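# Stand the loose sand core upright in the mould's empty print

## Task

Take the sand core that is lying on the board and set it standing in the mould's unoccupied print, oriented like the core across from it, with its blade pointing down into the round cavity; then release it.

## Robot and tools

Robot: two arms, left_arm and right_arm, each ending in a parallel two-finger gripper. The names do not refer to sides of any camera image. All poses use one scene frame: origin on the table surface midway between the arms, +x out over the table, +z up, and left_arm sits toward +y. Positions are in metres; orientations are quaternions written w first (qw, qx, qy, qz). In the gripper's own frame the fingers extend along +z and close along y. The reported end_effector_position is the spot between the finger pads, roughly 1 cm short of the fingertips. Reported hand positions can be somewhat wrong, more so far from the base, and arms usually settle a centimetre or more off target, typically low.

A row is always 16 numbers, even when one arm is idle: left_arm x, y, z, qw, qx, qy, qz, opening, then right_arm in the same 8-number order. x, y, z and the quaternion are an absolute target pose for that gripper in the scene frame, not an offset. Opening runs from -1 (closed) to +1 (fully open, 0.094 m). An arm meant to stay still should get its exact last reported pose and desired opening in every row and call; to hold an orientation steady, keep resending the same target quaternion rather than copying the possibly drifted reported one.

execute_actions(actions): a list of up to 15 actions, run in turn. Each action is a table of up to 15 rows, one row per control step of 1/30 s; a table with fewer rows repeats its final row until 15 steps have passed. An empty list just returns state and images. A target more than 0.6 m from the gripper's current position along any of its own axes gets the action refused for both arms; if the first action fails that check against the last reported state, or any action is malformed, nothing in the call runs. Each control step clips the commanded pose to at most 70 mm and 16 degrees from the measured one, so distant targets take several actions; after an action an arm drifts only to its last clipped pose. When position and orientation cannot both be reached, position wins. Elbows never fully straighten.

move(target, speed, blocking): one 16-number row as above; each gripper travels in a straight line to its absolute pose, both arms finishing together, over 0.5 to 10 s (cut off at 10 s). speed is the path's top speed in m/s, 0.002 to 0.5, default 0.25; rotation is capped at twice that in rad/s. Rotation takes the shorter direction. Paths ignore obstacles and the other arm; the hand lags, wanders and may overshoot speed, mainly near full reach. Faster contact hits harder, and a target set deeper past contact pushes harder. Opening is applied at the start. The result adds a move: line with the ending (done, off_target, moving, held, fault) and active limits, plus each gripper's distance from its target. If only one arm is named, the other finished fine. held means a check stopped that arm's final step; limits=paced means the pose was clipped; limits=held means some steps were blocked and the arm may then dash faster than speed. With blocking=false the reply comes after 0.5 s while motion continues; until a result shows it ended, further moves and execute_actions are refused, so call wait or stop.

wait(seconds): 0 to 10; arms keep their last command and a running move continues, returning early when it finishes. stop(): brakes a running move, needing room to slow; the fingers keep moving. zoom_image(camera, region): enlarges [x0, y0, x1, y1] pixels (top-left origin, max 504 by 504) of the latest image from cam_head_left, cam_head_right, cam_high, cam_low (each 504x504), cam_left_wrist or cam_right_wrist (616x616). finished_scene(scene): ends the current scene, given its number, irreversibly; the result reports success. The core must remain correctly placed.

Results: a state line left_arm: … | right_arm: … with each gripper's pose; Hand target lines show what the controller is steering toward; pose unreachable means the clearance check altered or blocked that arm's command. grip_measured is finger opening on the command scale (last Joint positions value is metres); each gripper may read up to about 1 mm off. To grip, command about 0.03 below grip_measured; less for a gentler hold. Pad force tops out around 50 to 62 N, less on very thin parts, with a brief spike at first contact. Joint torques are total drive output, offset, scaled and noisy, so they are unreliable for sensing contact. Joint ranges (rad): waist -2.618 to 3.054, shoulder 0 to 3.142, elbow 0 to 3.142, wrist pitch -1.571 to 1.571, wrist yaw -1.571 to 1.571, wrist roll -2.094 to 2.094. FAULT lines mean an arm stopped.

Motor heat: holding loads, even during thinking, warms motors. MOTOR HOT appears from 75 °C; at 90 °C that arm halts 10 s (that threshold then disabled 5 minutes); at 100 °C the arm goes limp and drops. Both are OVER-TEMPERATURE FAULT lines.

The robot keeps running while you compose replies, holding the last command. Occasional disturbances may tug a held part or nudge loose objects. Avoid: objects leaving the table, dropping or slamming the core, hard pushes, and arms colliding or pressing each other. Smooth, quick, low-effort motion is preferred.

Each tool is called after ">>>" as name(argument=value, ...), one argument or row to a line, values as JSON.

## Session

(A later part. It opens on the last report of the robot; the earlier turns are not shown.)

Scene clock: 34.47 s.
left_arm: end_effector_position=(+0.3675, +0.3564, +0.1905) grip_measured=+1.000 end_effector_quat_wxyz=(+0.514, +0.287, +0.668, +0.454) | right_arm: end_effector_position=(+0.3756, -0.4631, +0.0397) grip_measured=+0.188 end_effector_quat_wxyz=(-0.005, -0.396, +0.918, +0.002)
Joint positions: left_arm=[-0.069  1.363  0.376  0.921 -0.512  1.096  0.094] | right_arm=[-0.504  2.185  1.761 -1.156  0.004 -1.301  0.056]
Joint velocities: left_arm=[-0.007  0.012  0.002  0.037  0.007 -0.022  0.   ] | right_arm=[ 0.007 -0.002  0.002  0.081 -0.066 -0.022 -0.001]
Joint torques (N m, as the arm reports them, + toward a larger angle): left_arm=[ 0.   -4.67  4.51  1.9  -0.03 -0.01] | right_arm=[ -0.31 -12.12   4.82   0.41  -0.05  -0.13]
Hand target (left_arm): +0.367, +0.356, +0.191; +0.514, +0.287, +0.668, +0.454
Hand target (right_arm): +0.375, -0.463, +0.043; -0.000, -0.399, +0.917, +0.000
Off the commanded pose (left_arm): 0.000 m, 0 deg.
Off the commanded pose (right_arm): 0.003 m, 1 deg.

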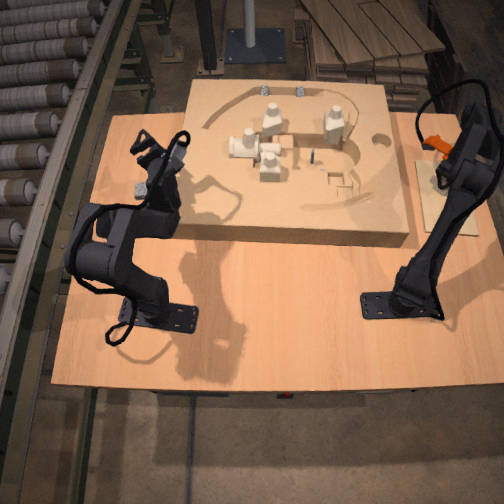

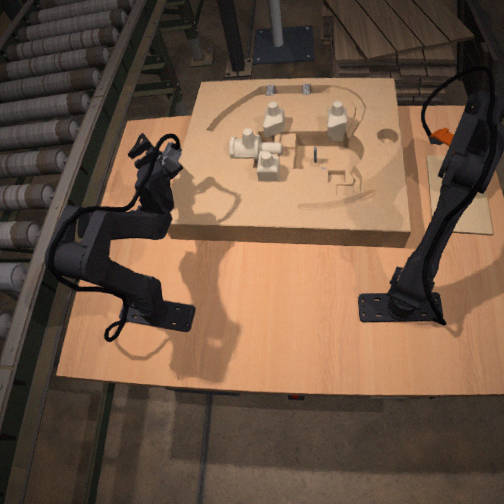

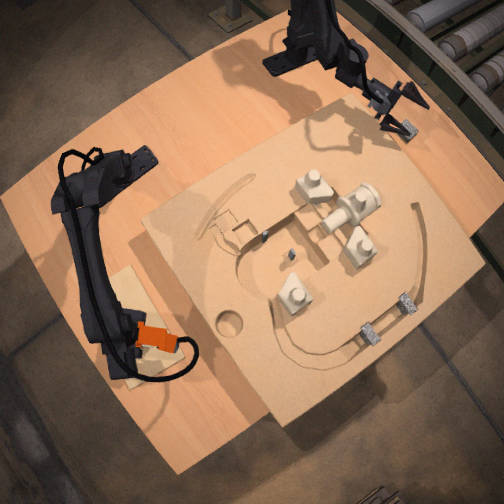

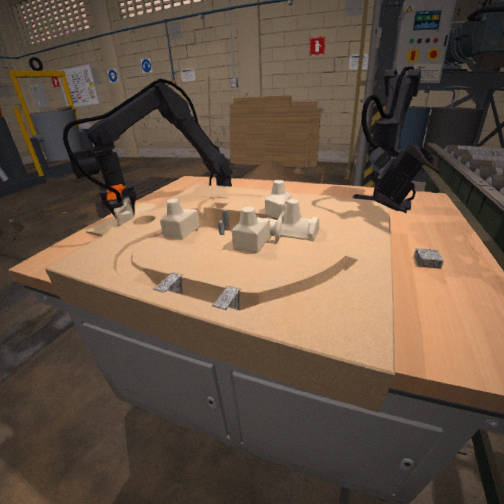

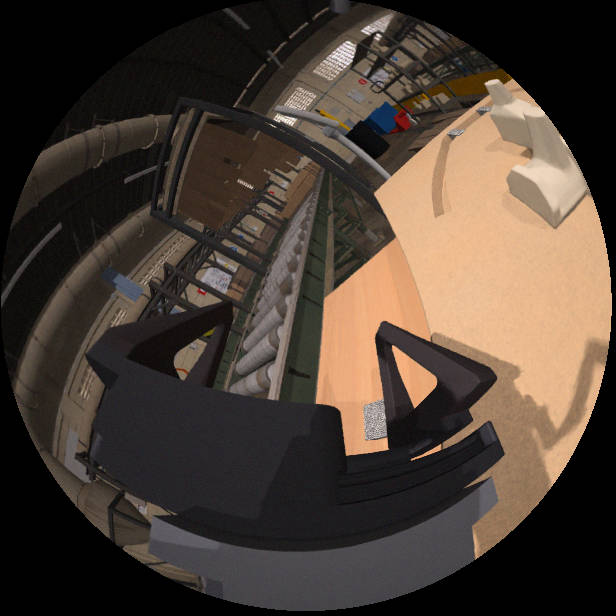

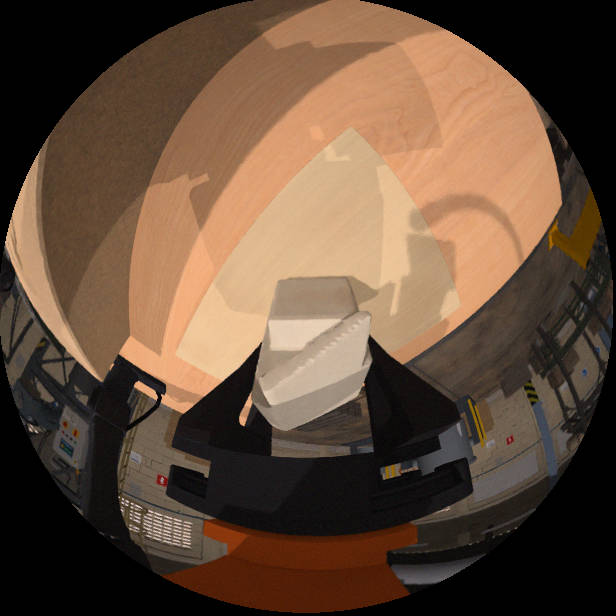

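>>> execute_actions(
  actions=[
    [[0.3675,0.3564,0.1905,0.514,0.287,0.668,0.454,1,0.378,-0.463,0.065,0,-0.399,0.917,0,0.15]],
    [[0.3675,0.3564,0.1905,0.514,0.287,0.668,0.454,1,0.38,-0.463,0.08,0,-0.399,0.917,0,0.15]],
  ],
)

>>> move(
  target=[0.3675,0.3564,0.1905,0.514,0.287,0.668,0.454,1,0.385,-0.47,0.08,0,0.087,0.996,0,0.15],
  speed=0.3,
)

Scene clock: 39.70 s.
left_arm: end_effector_position=(+0.3675, +0.3564, +0.1905) grip_measured=+1.000 end_effector_quat_wxyz=(+0.514, +0.287, +0.668, +0.454) | right_arm: end_effector_position=(+0.3736, -0.4620, +0.0631) grip_measured=+0.188 end_effector_quat_wxyz=(-0.013, -0.396, +0.918, +0.012)
Joint positions: left_arm=[-0.069  1.363  0.376  0.921 -0.512  1.096  0.094] | right_arm=[-0.504  2.19   1.861 -1.278  0.004 -1.301  0.056]
Joint velocities: left_arm=[ 0.002  0.002  0.002 -0.037 -0.022 -0.066  0.   ] | right_arm=[ 0.022 -0.007 -0.012 -0.051 -0.022  0.022 -0.001]
Joint torques (N m, as the arm reports them, + toward a larger angle): left_arm=[ 0.1  -4.68  4.55  1.88 -0.01 -0.01] | right_arm=[  0.17 -12.5    8.17   0.14  -0.05  -0.07]
Hand target (left_arm): +0.367, +0.356, +0.191; +0.514, +0.287, +0.668, +0.454
Hand target (right_arm): +0.380, -0.463, +0.080; +0.000, -0.399, +0.917, -0.000
Off the commanded pose (left_arm): 0.000 m, 0 deg.
Off the commanded pose (right_arm): 0.018 m, 2 deg.

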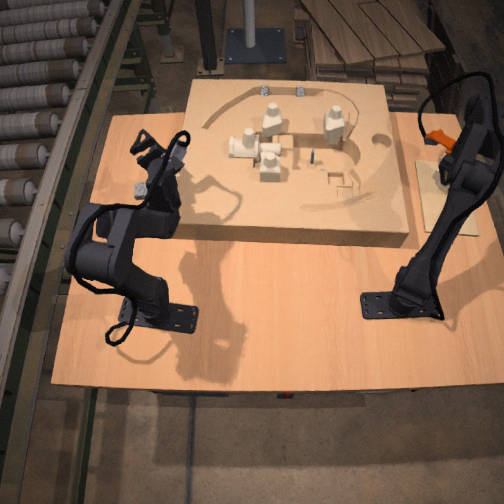

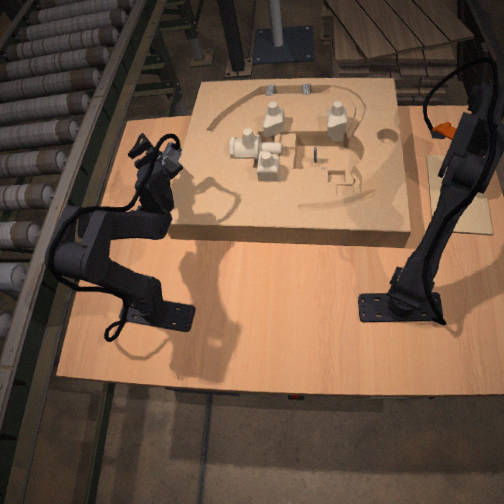

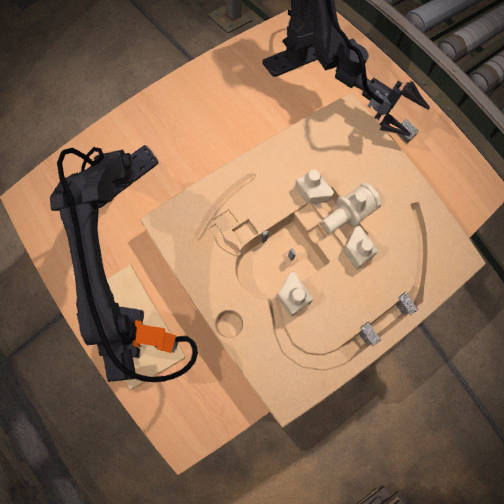

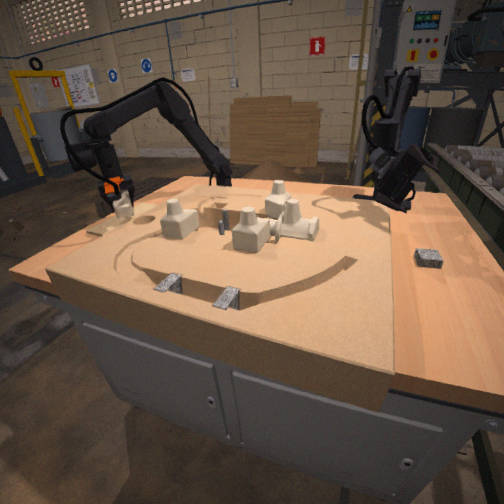

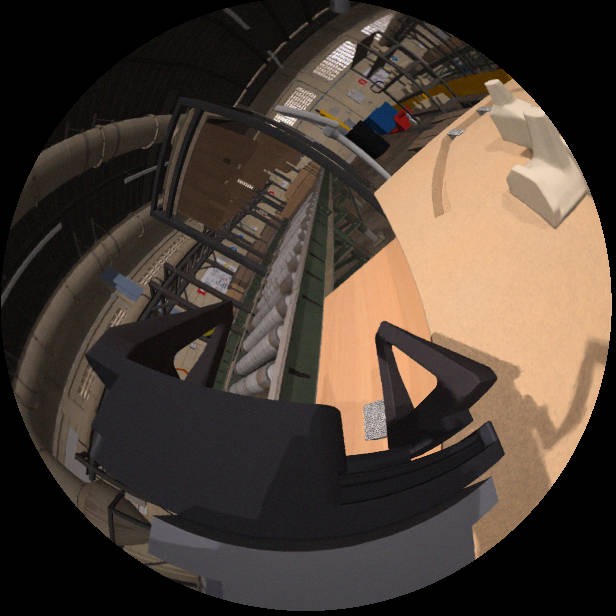

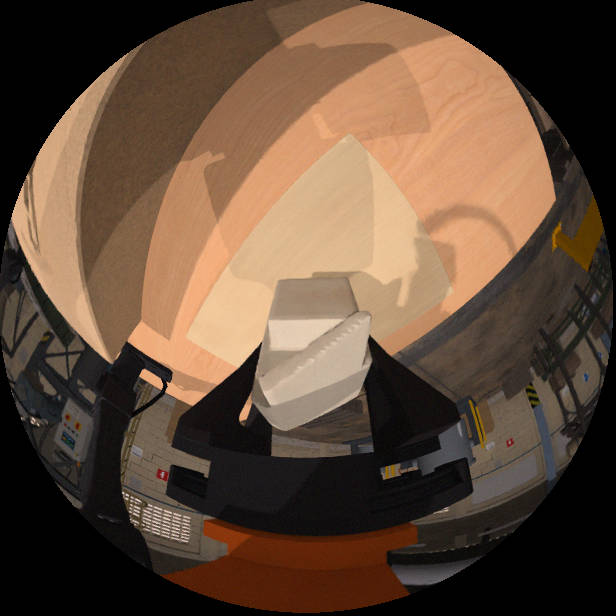

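Scene clock: 41.97 s.
left_arm: end_effector_position=(+0.3675, +0.3564, +0.1905) grip_measured=+1.000 end_effector_quat_wxyz=(+0.514, +0.287, +0.668, +0.454) | right_arm: end_effector_position=(+0.3784, -0.4645, +0.0664) grip_measured=+0.187 end_effector_quat_wxyz=(-0.017, +0.077, +0.997, +0.005)
Joint positions: left_arm=[-0.069  1.363  0.376  0.921 -0.512  1.096  0.094] | right_arm=[-0.504  2.213  1.912 -1.306  0.004 -0.333  0.056]
Joint velocities: left_arm=[-0.002  0.012 -0.007 -0.037  0.037  0.022  0.   ] | right_arm=[-0.002  0.002 -0.017  0.037 -0.007 -0.037 -0.   ]
Joint torques (N m, as the arm reports them, + toward a larger angle): left_arm=[-0.03 -4.68  4.53  1.91 -0.03 -0.03] | right_arm=[ -0.56 -11.8    8.48   0.18  -0.05   0.05]
Hand target (left_arm): +0.367, +0.356, +0.190; +0.514, +0.287, +0.668, +0.454
Hand target (right_arm): +0.385, -0.470, +0.080; +0.000, +0.087, +0.996, -0.000
Off the commanded pose (left_arm): 0.000 m, 0 deg.
Off the commanded pose (right_arm): 0.016 m, 2 deg.
move: off_target (right_arm)

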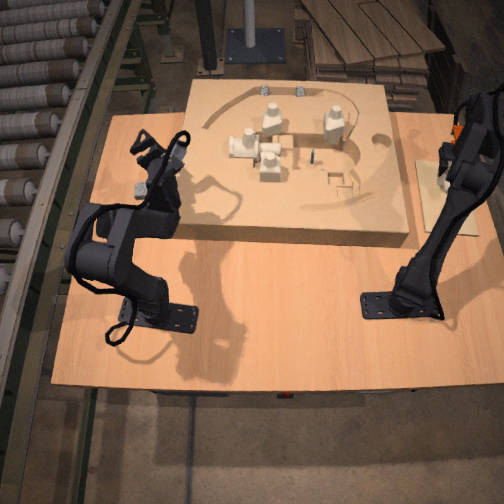

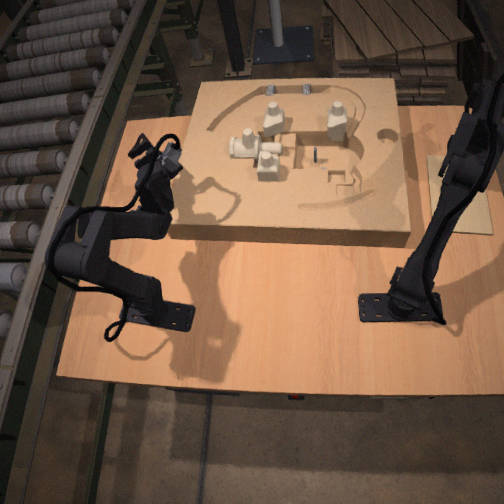

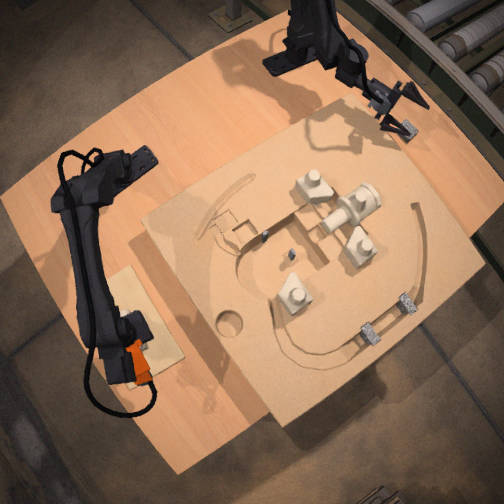

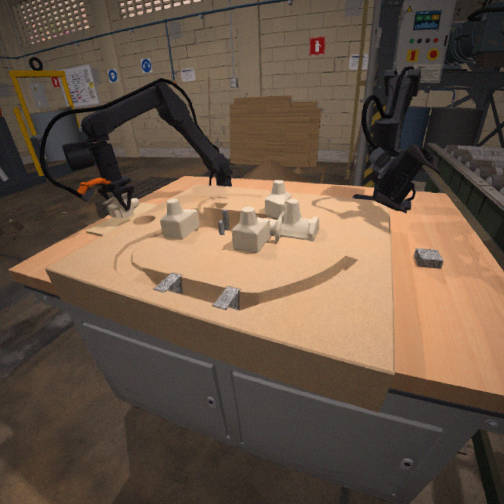

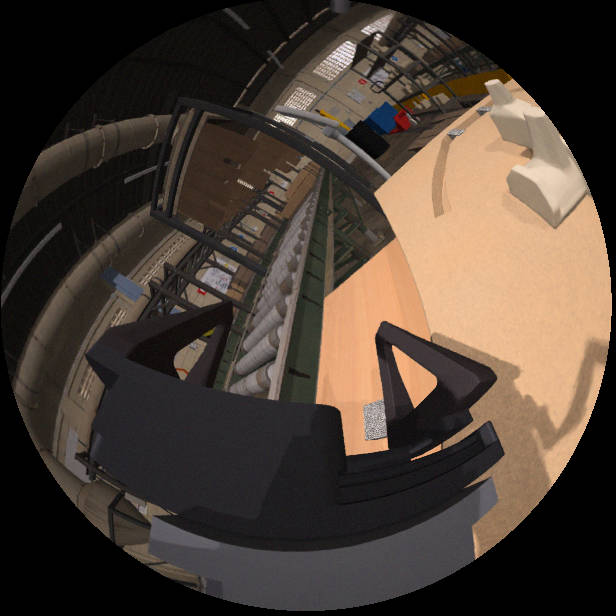

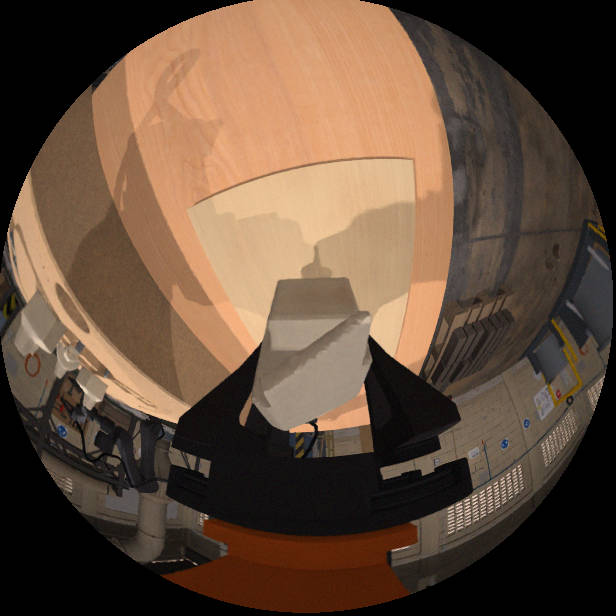

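>>> execute_actions(
  actions=[
    [[0.3675,0.3564,0.1905,0.514,0.287,0.668,0.454,1,0.383,-0.467,0.06,0,0.087,0.996,0,0.15]],
    [[0.3675,0.3564,0.1905,0.514,0.287,0.668,0.454,1,0.382,-0.466,0.048,0,0.087,0.996,0,0.15]],
    [[0.3675,0.3564,0.1905,0.514,0.287,0.668,0.454,1,0.381,-0.465,0.04,0,0.08,0.997,0,0.15]],
    [[0.3675,0.3564,0.1905,0.514,0.287,0.668,0.454,1,0.381,-0.465,0.042,0,0.08,0.997,0,0.3]],
    [[0.3675,0.3564,0.1905,0.514,0.287,0.668,0.454,1,0.381,-0.465,0.045,0,0.08,0.997,0,0.9]],
  ],
)

>>> move(
  target=[0.3675,0.3564,0.1905,0.514,0.287,0.668,0.454,1,0.35,-0.46,0.085,0.382,0.072,0.921,-0.03,0.9],
)

>>> move(
  target=[0.3675,0.3564,0.1905,0.514,0.287,0.668,0.454,1,0.335,-0.458,0.06,0.641,0.06,0.764,-0.05,0.9],
)

Scene clock: 50.37 s.
left_arm: end_effector_position=(+0.3675, +0.3564, +0.1905) grip_measured=+1.000 end_effector_quat_wxyz=(+0.514, +0.287, +0.668, +0.454) | right_arm: end_effector_position=(+0.3805, -0.4656, +0.0394) grip_measured=+0.898 end_effector_quat_wxyz=(-0.007, +0.081, +0.997, +0.001)
Joint positions: left_arm=[-0.069  1.363  0.376  0.921 -0.512  1.096  0.094] | right_arm=[-0.504  2.213  1.804 -1.176  0.004 -0.324  0.089]
Joint velocities: left_arm=[-0.022  0.002  0.007  0.081  0.066  0.007  0.   ] | right_arm=[-0.007  0.002 -0.017 -0.037  0.037 -0.022 -0.001]
Joint torques (N m, as the arm reports them, + toward a larger angle): left_arm=[-0.01 -4.6   4.57  1.89 -0.02 -0.02] | right_arm=[ -0.03 -12.58   5.11   0.38  -0.05  -0.06]
Hand target (left_arm): +0.367, +0.356, +0.190; +0.514, +0.287, +0.668, +0.454
Hand target (right_arm): +0.381, -0.465, +0.045; -0.000, +0.080, +0.997, -0.000
Off the commanded pose (left_arm): 0.000 m, 0 deg.
Off the commanded pose (right_arm): 0.006 m, 1 deg.

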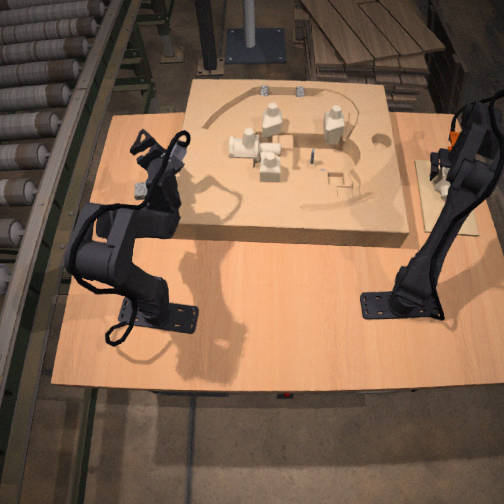

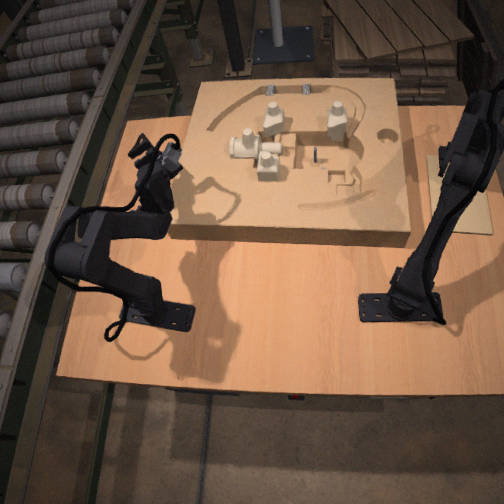

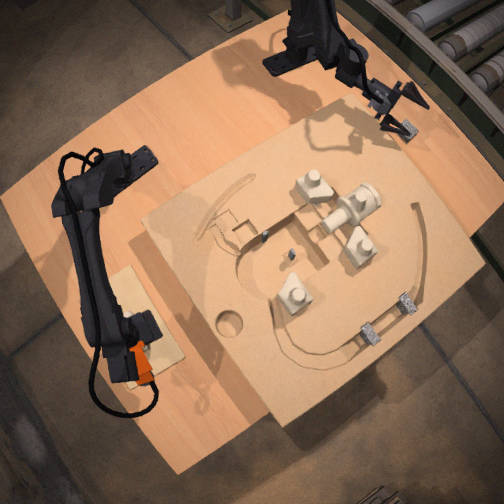

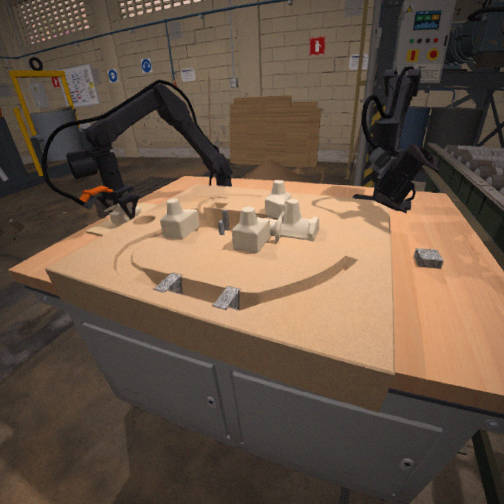

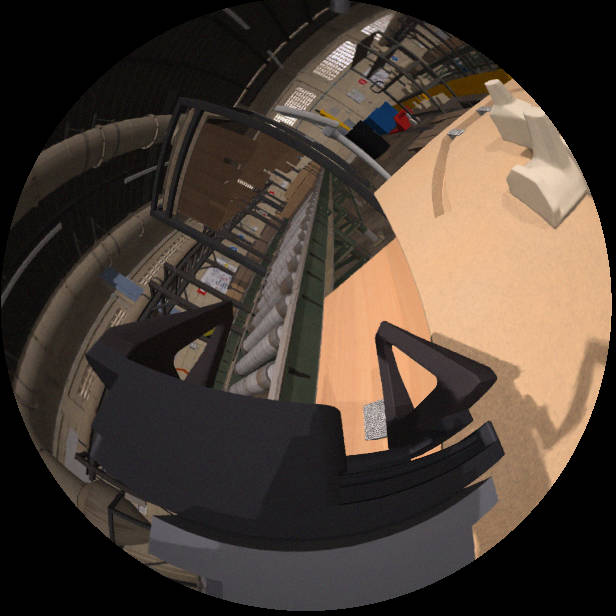

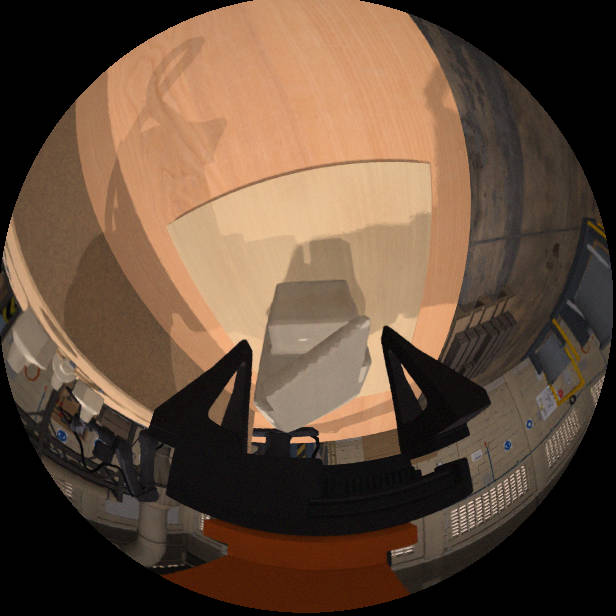

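Scene clock: 52.70 s.
left_arm: end_effector_position=(+0.3675, +0.3564, +0.1905) grip_measured=+1.000 end_effector_quat_wxyz=(+0.514, +0.287, +0.668, +0.454) | right_arm: end_effector_position=(+0.3508, -0.4598, +0.0784) grip_measured=+0.898 end_effector_quat_wxyz=(+0.368, +0.069, +0.927, -0.031)
Joint positions: left_arm=[-0.069  1.363  0.376  0.921 -0.512  1.096  0.094] | right_arm=[-0.679  1.556  0.818 -0.142 -0.339 -0.391  0.089]
Joint velocities: left_arm=[-0.007 -0.007  0.002 -0.007  0.007 -0.066  0.   ] | right_arm=[-0.002  0.012  0.007 -0.037 -0.081 -0.037 -0.001]
Joint torques (N m, as the arm reports them, + toward a larger angle): left_arm=[-0.01 -4.75  4.59  1.87  0.    0.  ] | right_arm=[-0.7  -8.05  5.05  1.68 -0.33 -0.03]
Hand target (left_arm): +0.367, +0.356, +0.191; +0.514, +0.287, +0.668, +0.454
Hand target (right_arm): +0.350, -0.460, +0.086; +0.382, +0.067, +0.921, -0.034
Off the commanded pose (left_arm): 0.000 m, 0 deg.
Off the commanded pose (right_arm): 0.007 m, 2 deg.
move: done

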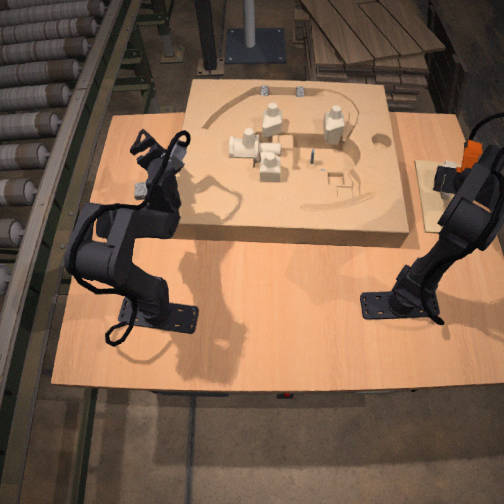

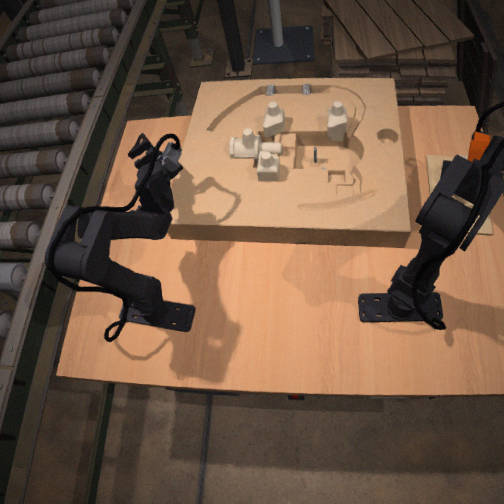

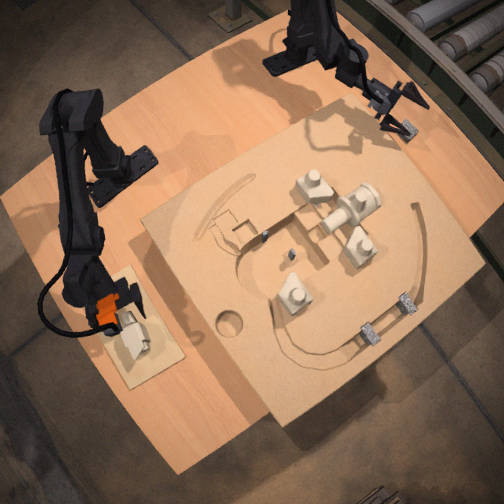

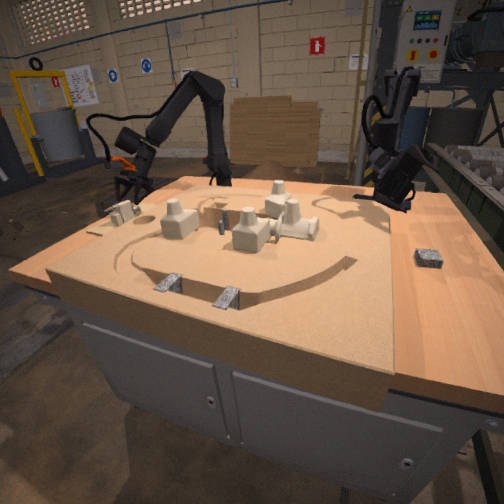

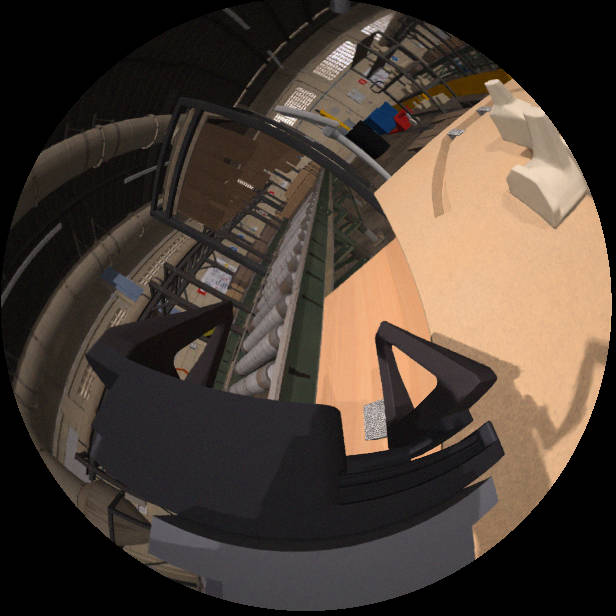

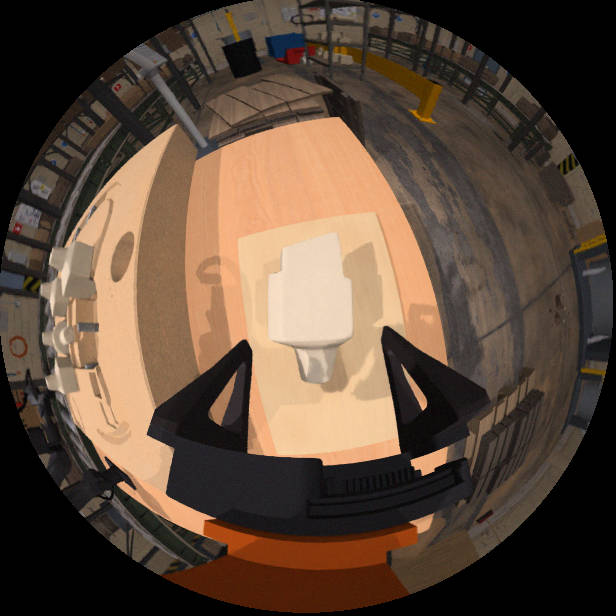

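Scene clock: 54.93 s.
left_arm: end_effector_position=(+0.3675, +0.3564, +0.1905) grip_measured=+1.000 end_effector_quat_wxyz=(+0.514, +0.287, +0.668, +0.454) | right_arm: end_effector_position=(+0.3387, -0.4610, +0.0677) grip_measured=+0.898 end_effector_quat_wxyz=(+0.644, +0.050, +0.760, -0.064)
Joint positions: left_arm=[-0.069  1.363  0.376  0.921 -0.512  1.096  0.094] | right_arm=[-0.824  1.983  0.306  1.475 -0.633 -0.154  0.089]
Joint velocities: left_arm=[-0.007 -0.002  0.007  0.007  0.051 -0.022  0.   ] | right_arm=[ 0.002  0.007  0.002  0.007  0.051 -0.051 -0.001]
Joint torques (N m, as the arm reports them, + toward a larger angle): left_arm=[ 0.05 -4.58  4.51  1.88 -0.02 -0.03] | right_arm=[-0.51 -4.58  1.39  2.05 -0.2   0.04]
Hand target (left_arm): +0.367, +0.356, +0.190; +0.514, +0.287, +0.668, +0.454
Hand target (right_arm): +0.334, -0.457, +0.060; +0.639, +0.057, +0.765, -0.053
Off the commanded pose (left_arm): 0.000 m, 0 deg.
Off the commanded pose (right_arm): 0.009 m, 2 deg.
move: done

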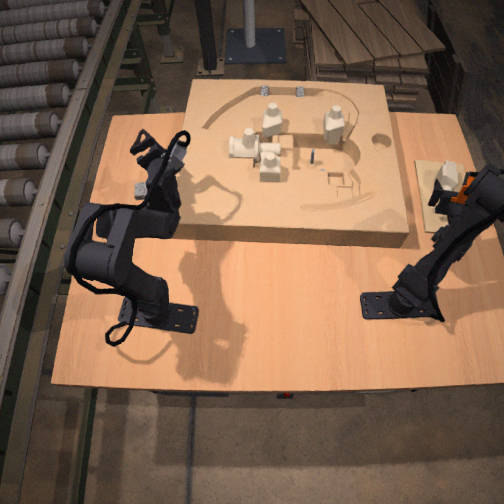

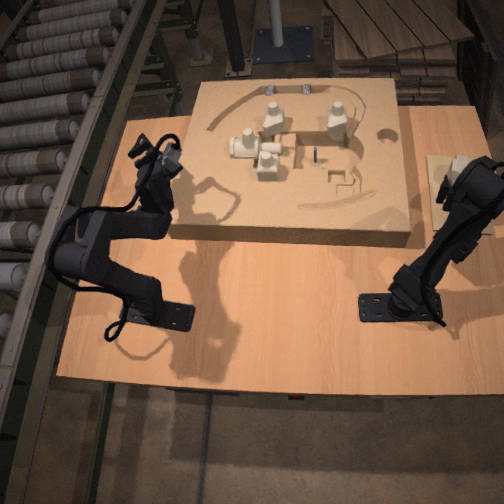

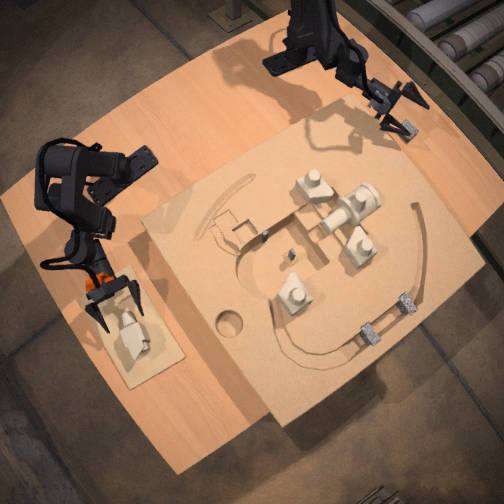

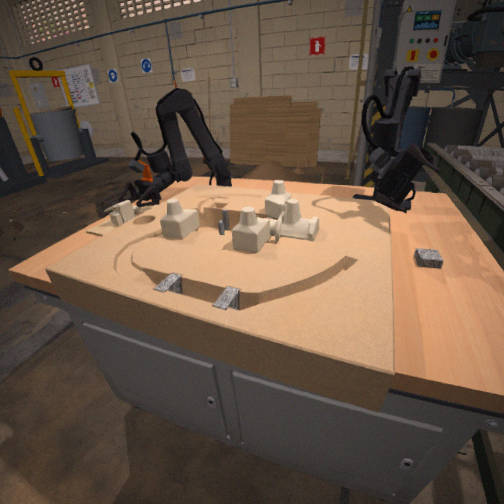

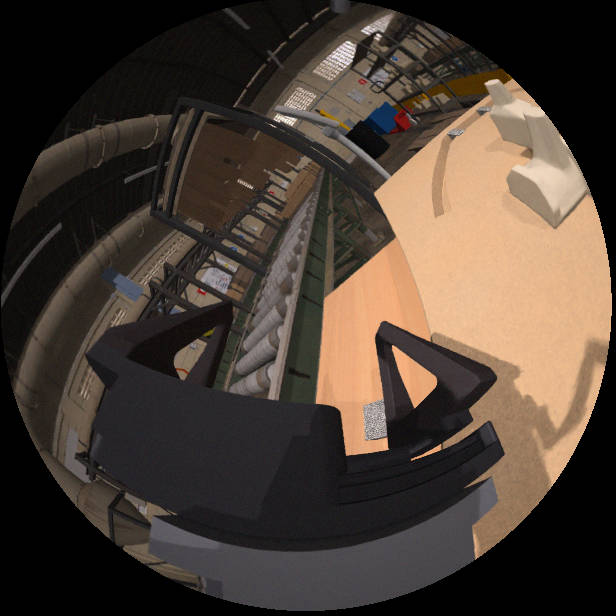

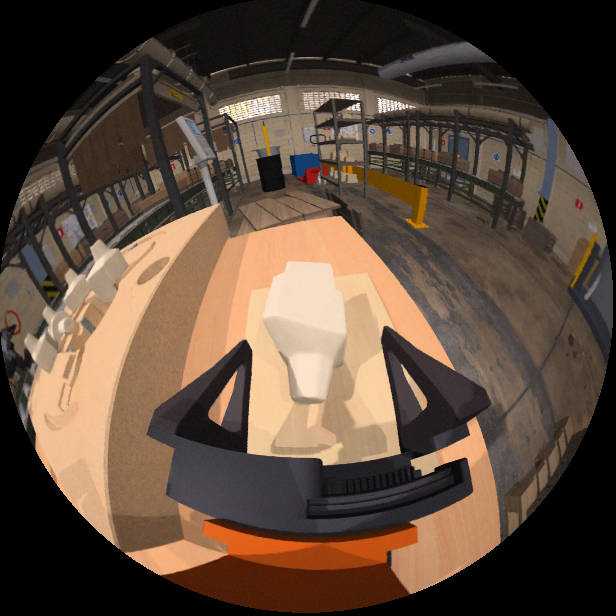

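>>> move(
  target=[0.3675,0.3564,0.1905,0.514,0.287,0.668,0.454,1,0.368,-0.459,0.042,0.641,0.06,0.764,-0.05,0.9],
  speed=0.06,
)

>>> zoom_image(
  camera="cam_high",
  region=[60,250,200,390],
)

Scene clock: 57.93 s.
left_arm: end_effector_position=(+0.3675, +0.3564, +0.1905) grip_measured=+1.000 end_effector_quat_wxyz=(+0.514, +0.287, +0.668, +0.454) | right_arm: end_effector_position=(+0.3610, -0.4557, +0.0390) grip_measured=+0.898 end_effector_quat_wxyz=(+0.633, +0.061, +0.770, -0.047)
Joint positions: left_arm=[-0.069  1.363  0.376  0.921 -0.512  1.096  0.094] | right_arm=[-0.746  2.136  0.376  1.529 -0.564 -0.12   0.089]
Joint velocities: left_arm=[-0.002 -0.002  0.002 -0.081  0.037  0.022  0.   ] | right_arm=[ 0.002  0.002 -0.012  0.007 -0.081 -0.007 -0.001]
Joint torques (N m, as the arm reports them, + toward a larger angle): left_arm=[ 0.14 -4.59  4.56  1.88 -0.03 -0.03] | right_arm=[ 0.53 -5.6   4.    2.07 -0.02  0.05]
Hand target (left_arm): +0.367, +0.356, +0.191; +0.514, +0.287, +0.668, +0.454
Hand target (right_arm): +0.368, -0.459, +0.042; +0.641, +0.060, +0.764, -0.050
Off the commanded pose (left_arm): 0.000 m, 0 deg.
Off the commanded pose (right_arm): 0.008 m, 1 deg.
move: done

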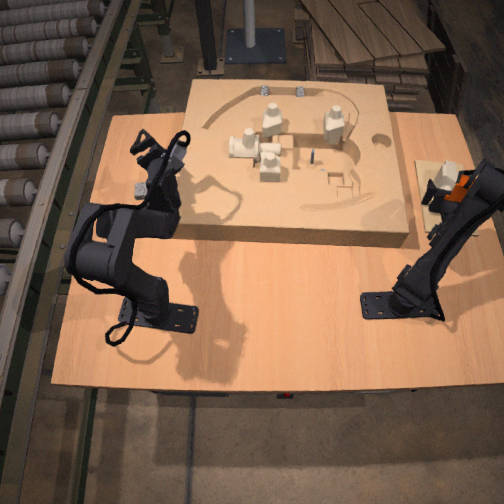

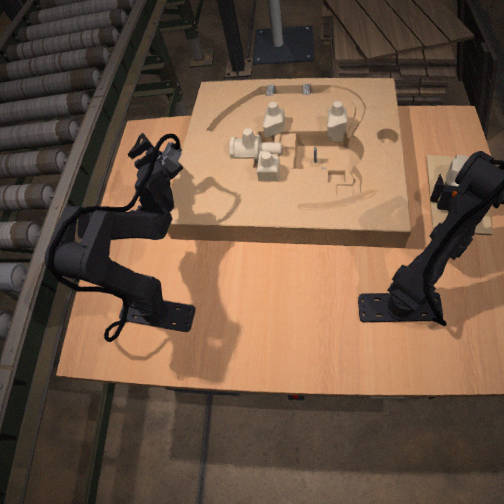

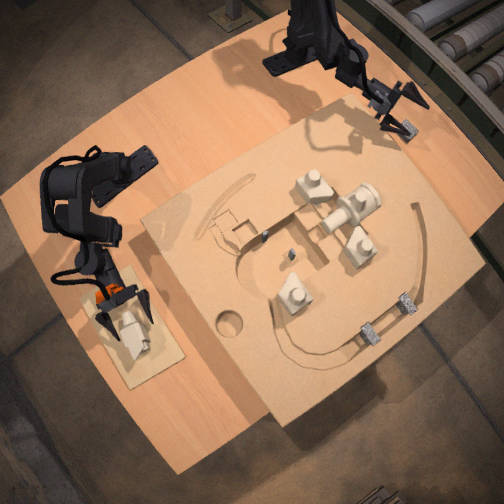

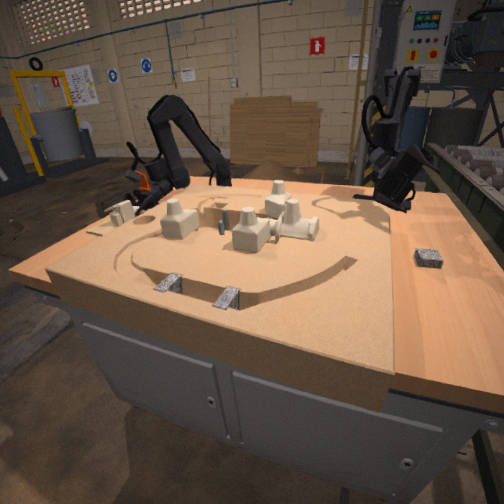

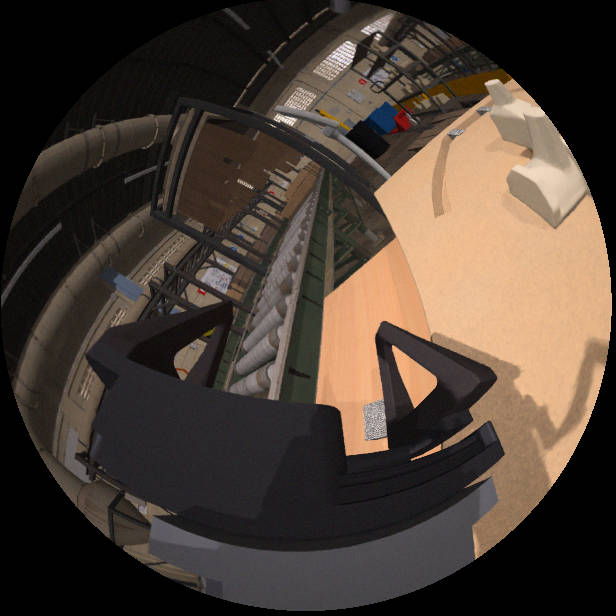

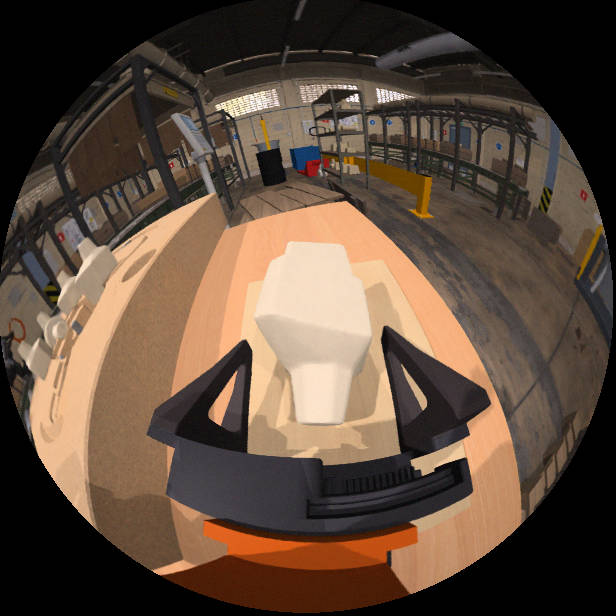

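Region (60, 250, 200, 390) of cam_high's 504x504 image, scaled by 3.600, with more detail than that image has.

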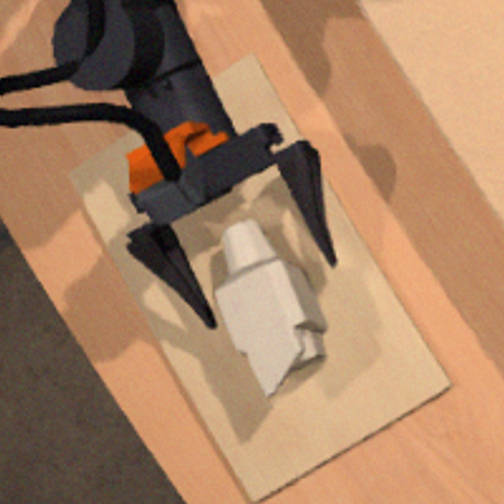

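>>> execute_actions(
  actions=[
    [[0.3675,0.3564,0.1905,0.514,0.287,0.668,0.454,1,0.376,-0.462,0.043,0.641,0.06,0.764,-0.05,0.9]],
    [[0.3675,0.3564,0.1905,0.514,0.287,0.668,0.454,1,0.384,-0.464,0.043,0.641,0.06,0.764,-0.05,0.9]],
    [[0.3675,0.3564,0.1905,0.514,0.287,0.668,0.454,1,0.384,-0.464,0.043,0.641,0.06,0.764,-0.05,0.4]],
    [[0.3675,0.3564,0.1905,0.514,0.287,0.668,0.454,1,0.384,-0.464,0.043,0.641,0.06,0.764,-0.05,0.24]],
    [[0.3675,0.3564,0.1905,0.514,0.287,0.668,0.454,1,0.384,-0.464,0.043,0.641,0.06,0.764,-0.05,0.14]],
  ],
)

>>> zoom_image(
  camera="cam_high",
  region=[60,250,200,390],
)

Scene clock: 65.03 s.
left_arm: end_effector_position=(+0.3675, +0.3564, +0.1905) grip_measured=+1.000 end_effector_quat_wxyz=(+0.514, +0.287, +0.668, +0.454) | right_arm: end_effector_position=(+0.3781, -0.4640, +0.0464) grip_measured=+0.170 end_effector_quat_wxyz=(+0.641, +0.060, +0.763, -0.057)
Joint positions: left_arm=[-0.069  1.363  0.376  0.921 -0.512  1.096  0.094] | right_arm=[-0.72   2.136  0.44   1.496 -0.527 -0.111  0.055]
Joint velocities: left_arm=[-0.007 -0.017  0.012 -0.007  0.022  0.081  0.   ] | right_arm=[-0.012 -0.012  0.002  0.022 -0.081 -0.037  0.001]
Joint torques (N m, as the arm reports them, + toward a larger angle): left_arm=[ 0.02 -4.62  4.49  1.88  0.    0.  ] | right_arm=[ 0.56 -5.66  4.22  1.9  -0.11  0.04]
Hand target (left_arm): +0.367, +0.356, +0.190; +0.514, +0.287, +0.668, +0.454
Hand target (right_arm): +0.384, -0.464, +0.043; +0.641, +0.060, +0.764, -0.050
Off the commanded pose (left_arm): 0.000 m, 0 deg.
Off the commanded pose (right_arm): 0.007 m, 1 deg.

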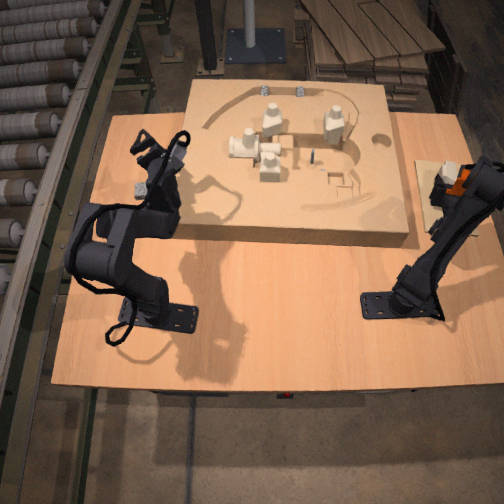

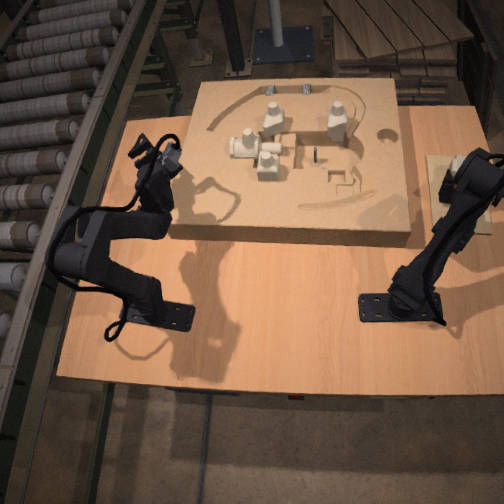

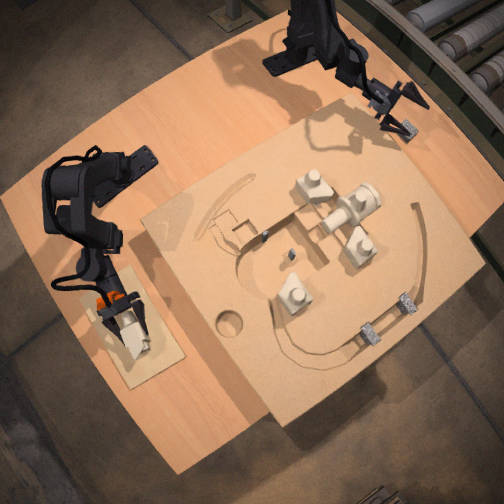

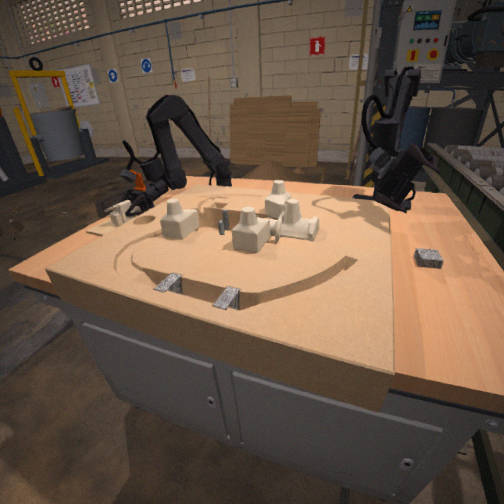

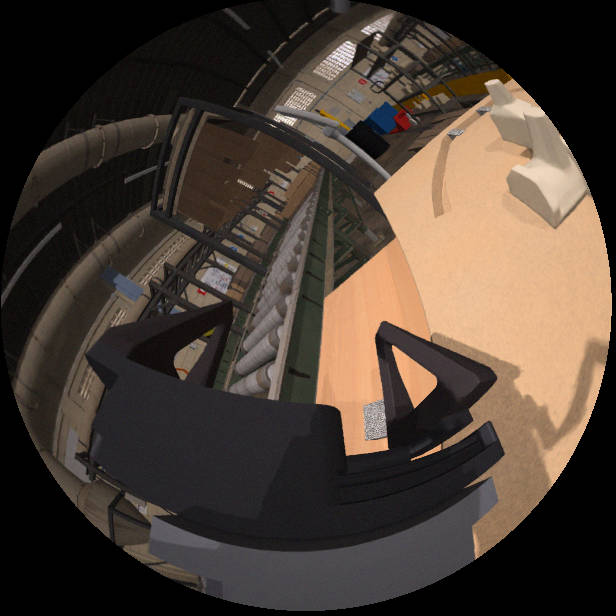

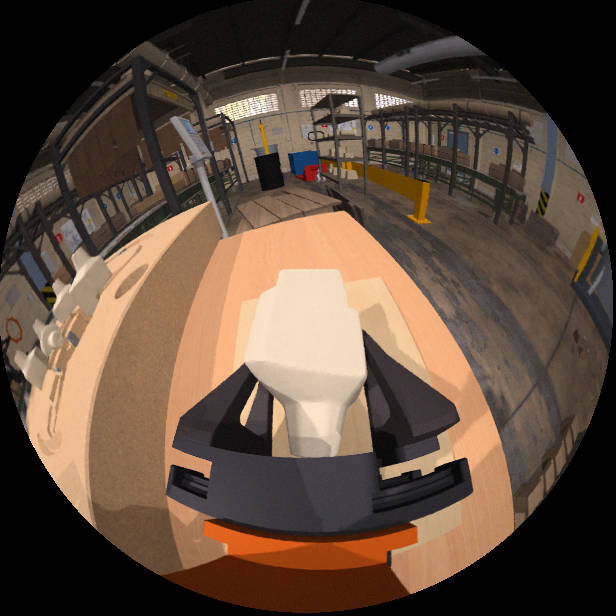

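Region (60, 250, 200, 390) of cam_high's 504x504 image, scaled by 3.600, with more detail than that image has.

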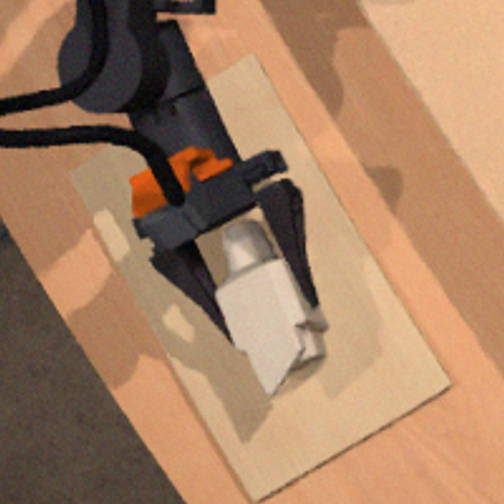

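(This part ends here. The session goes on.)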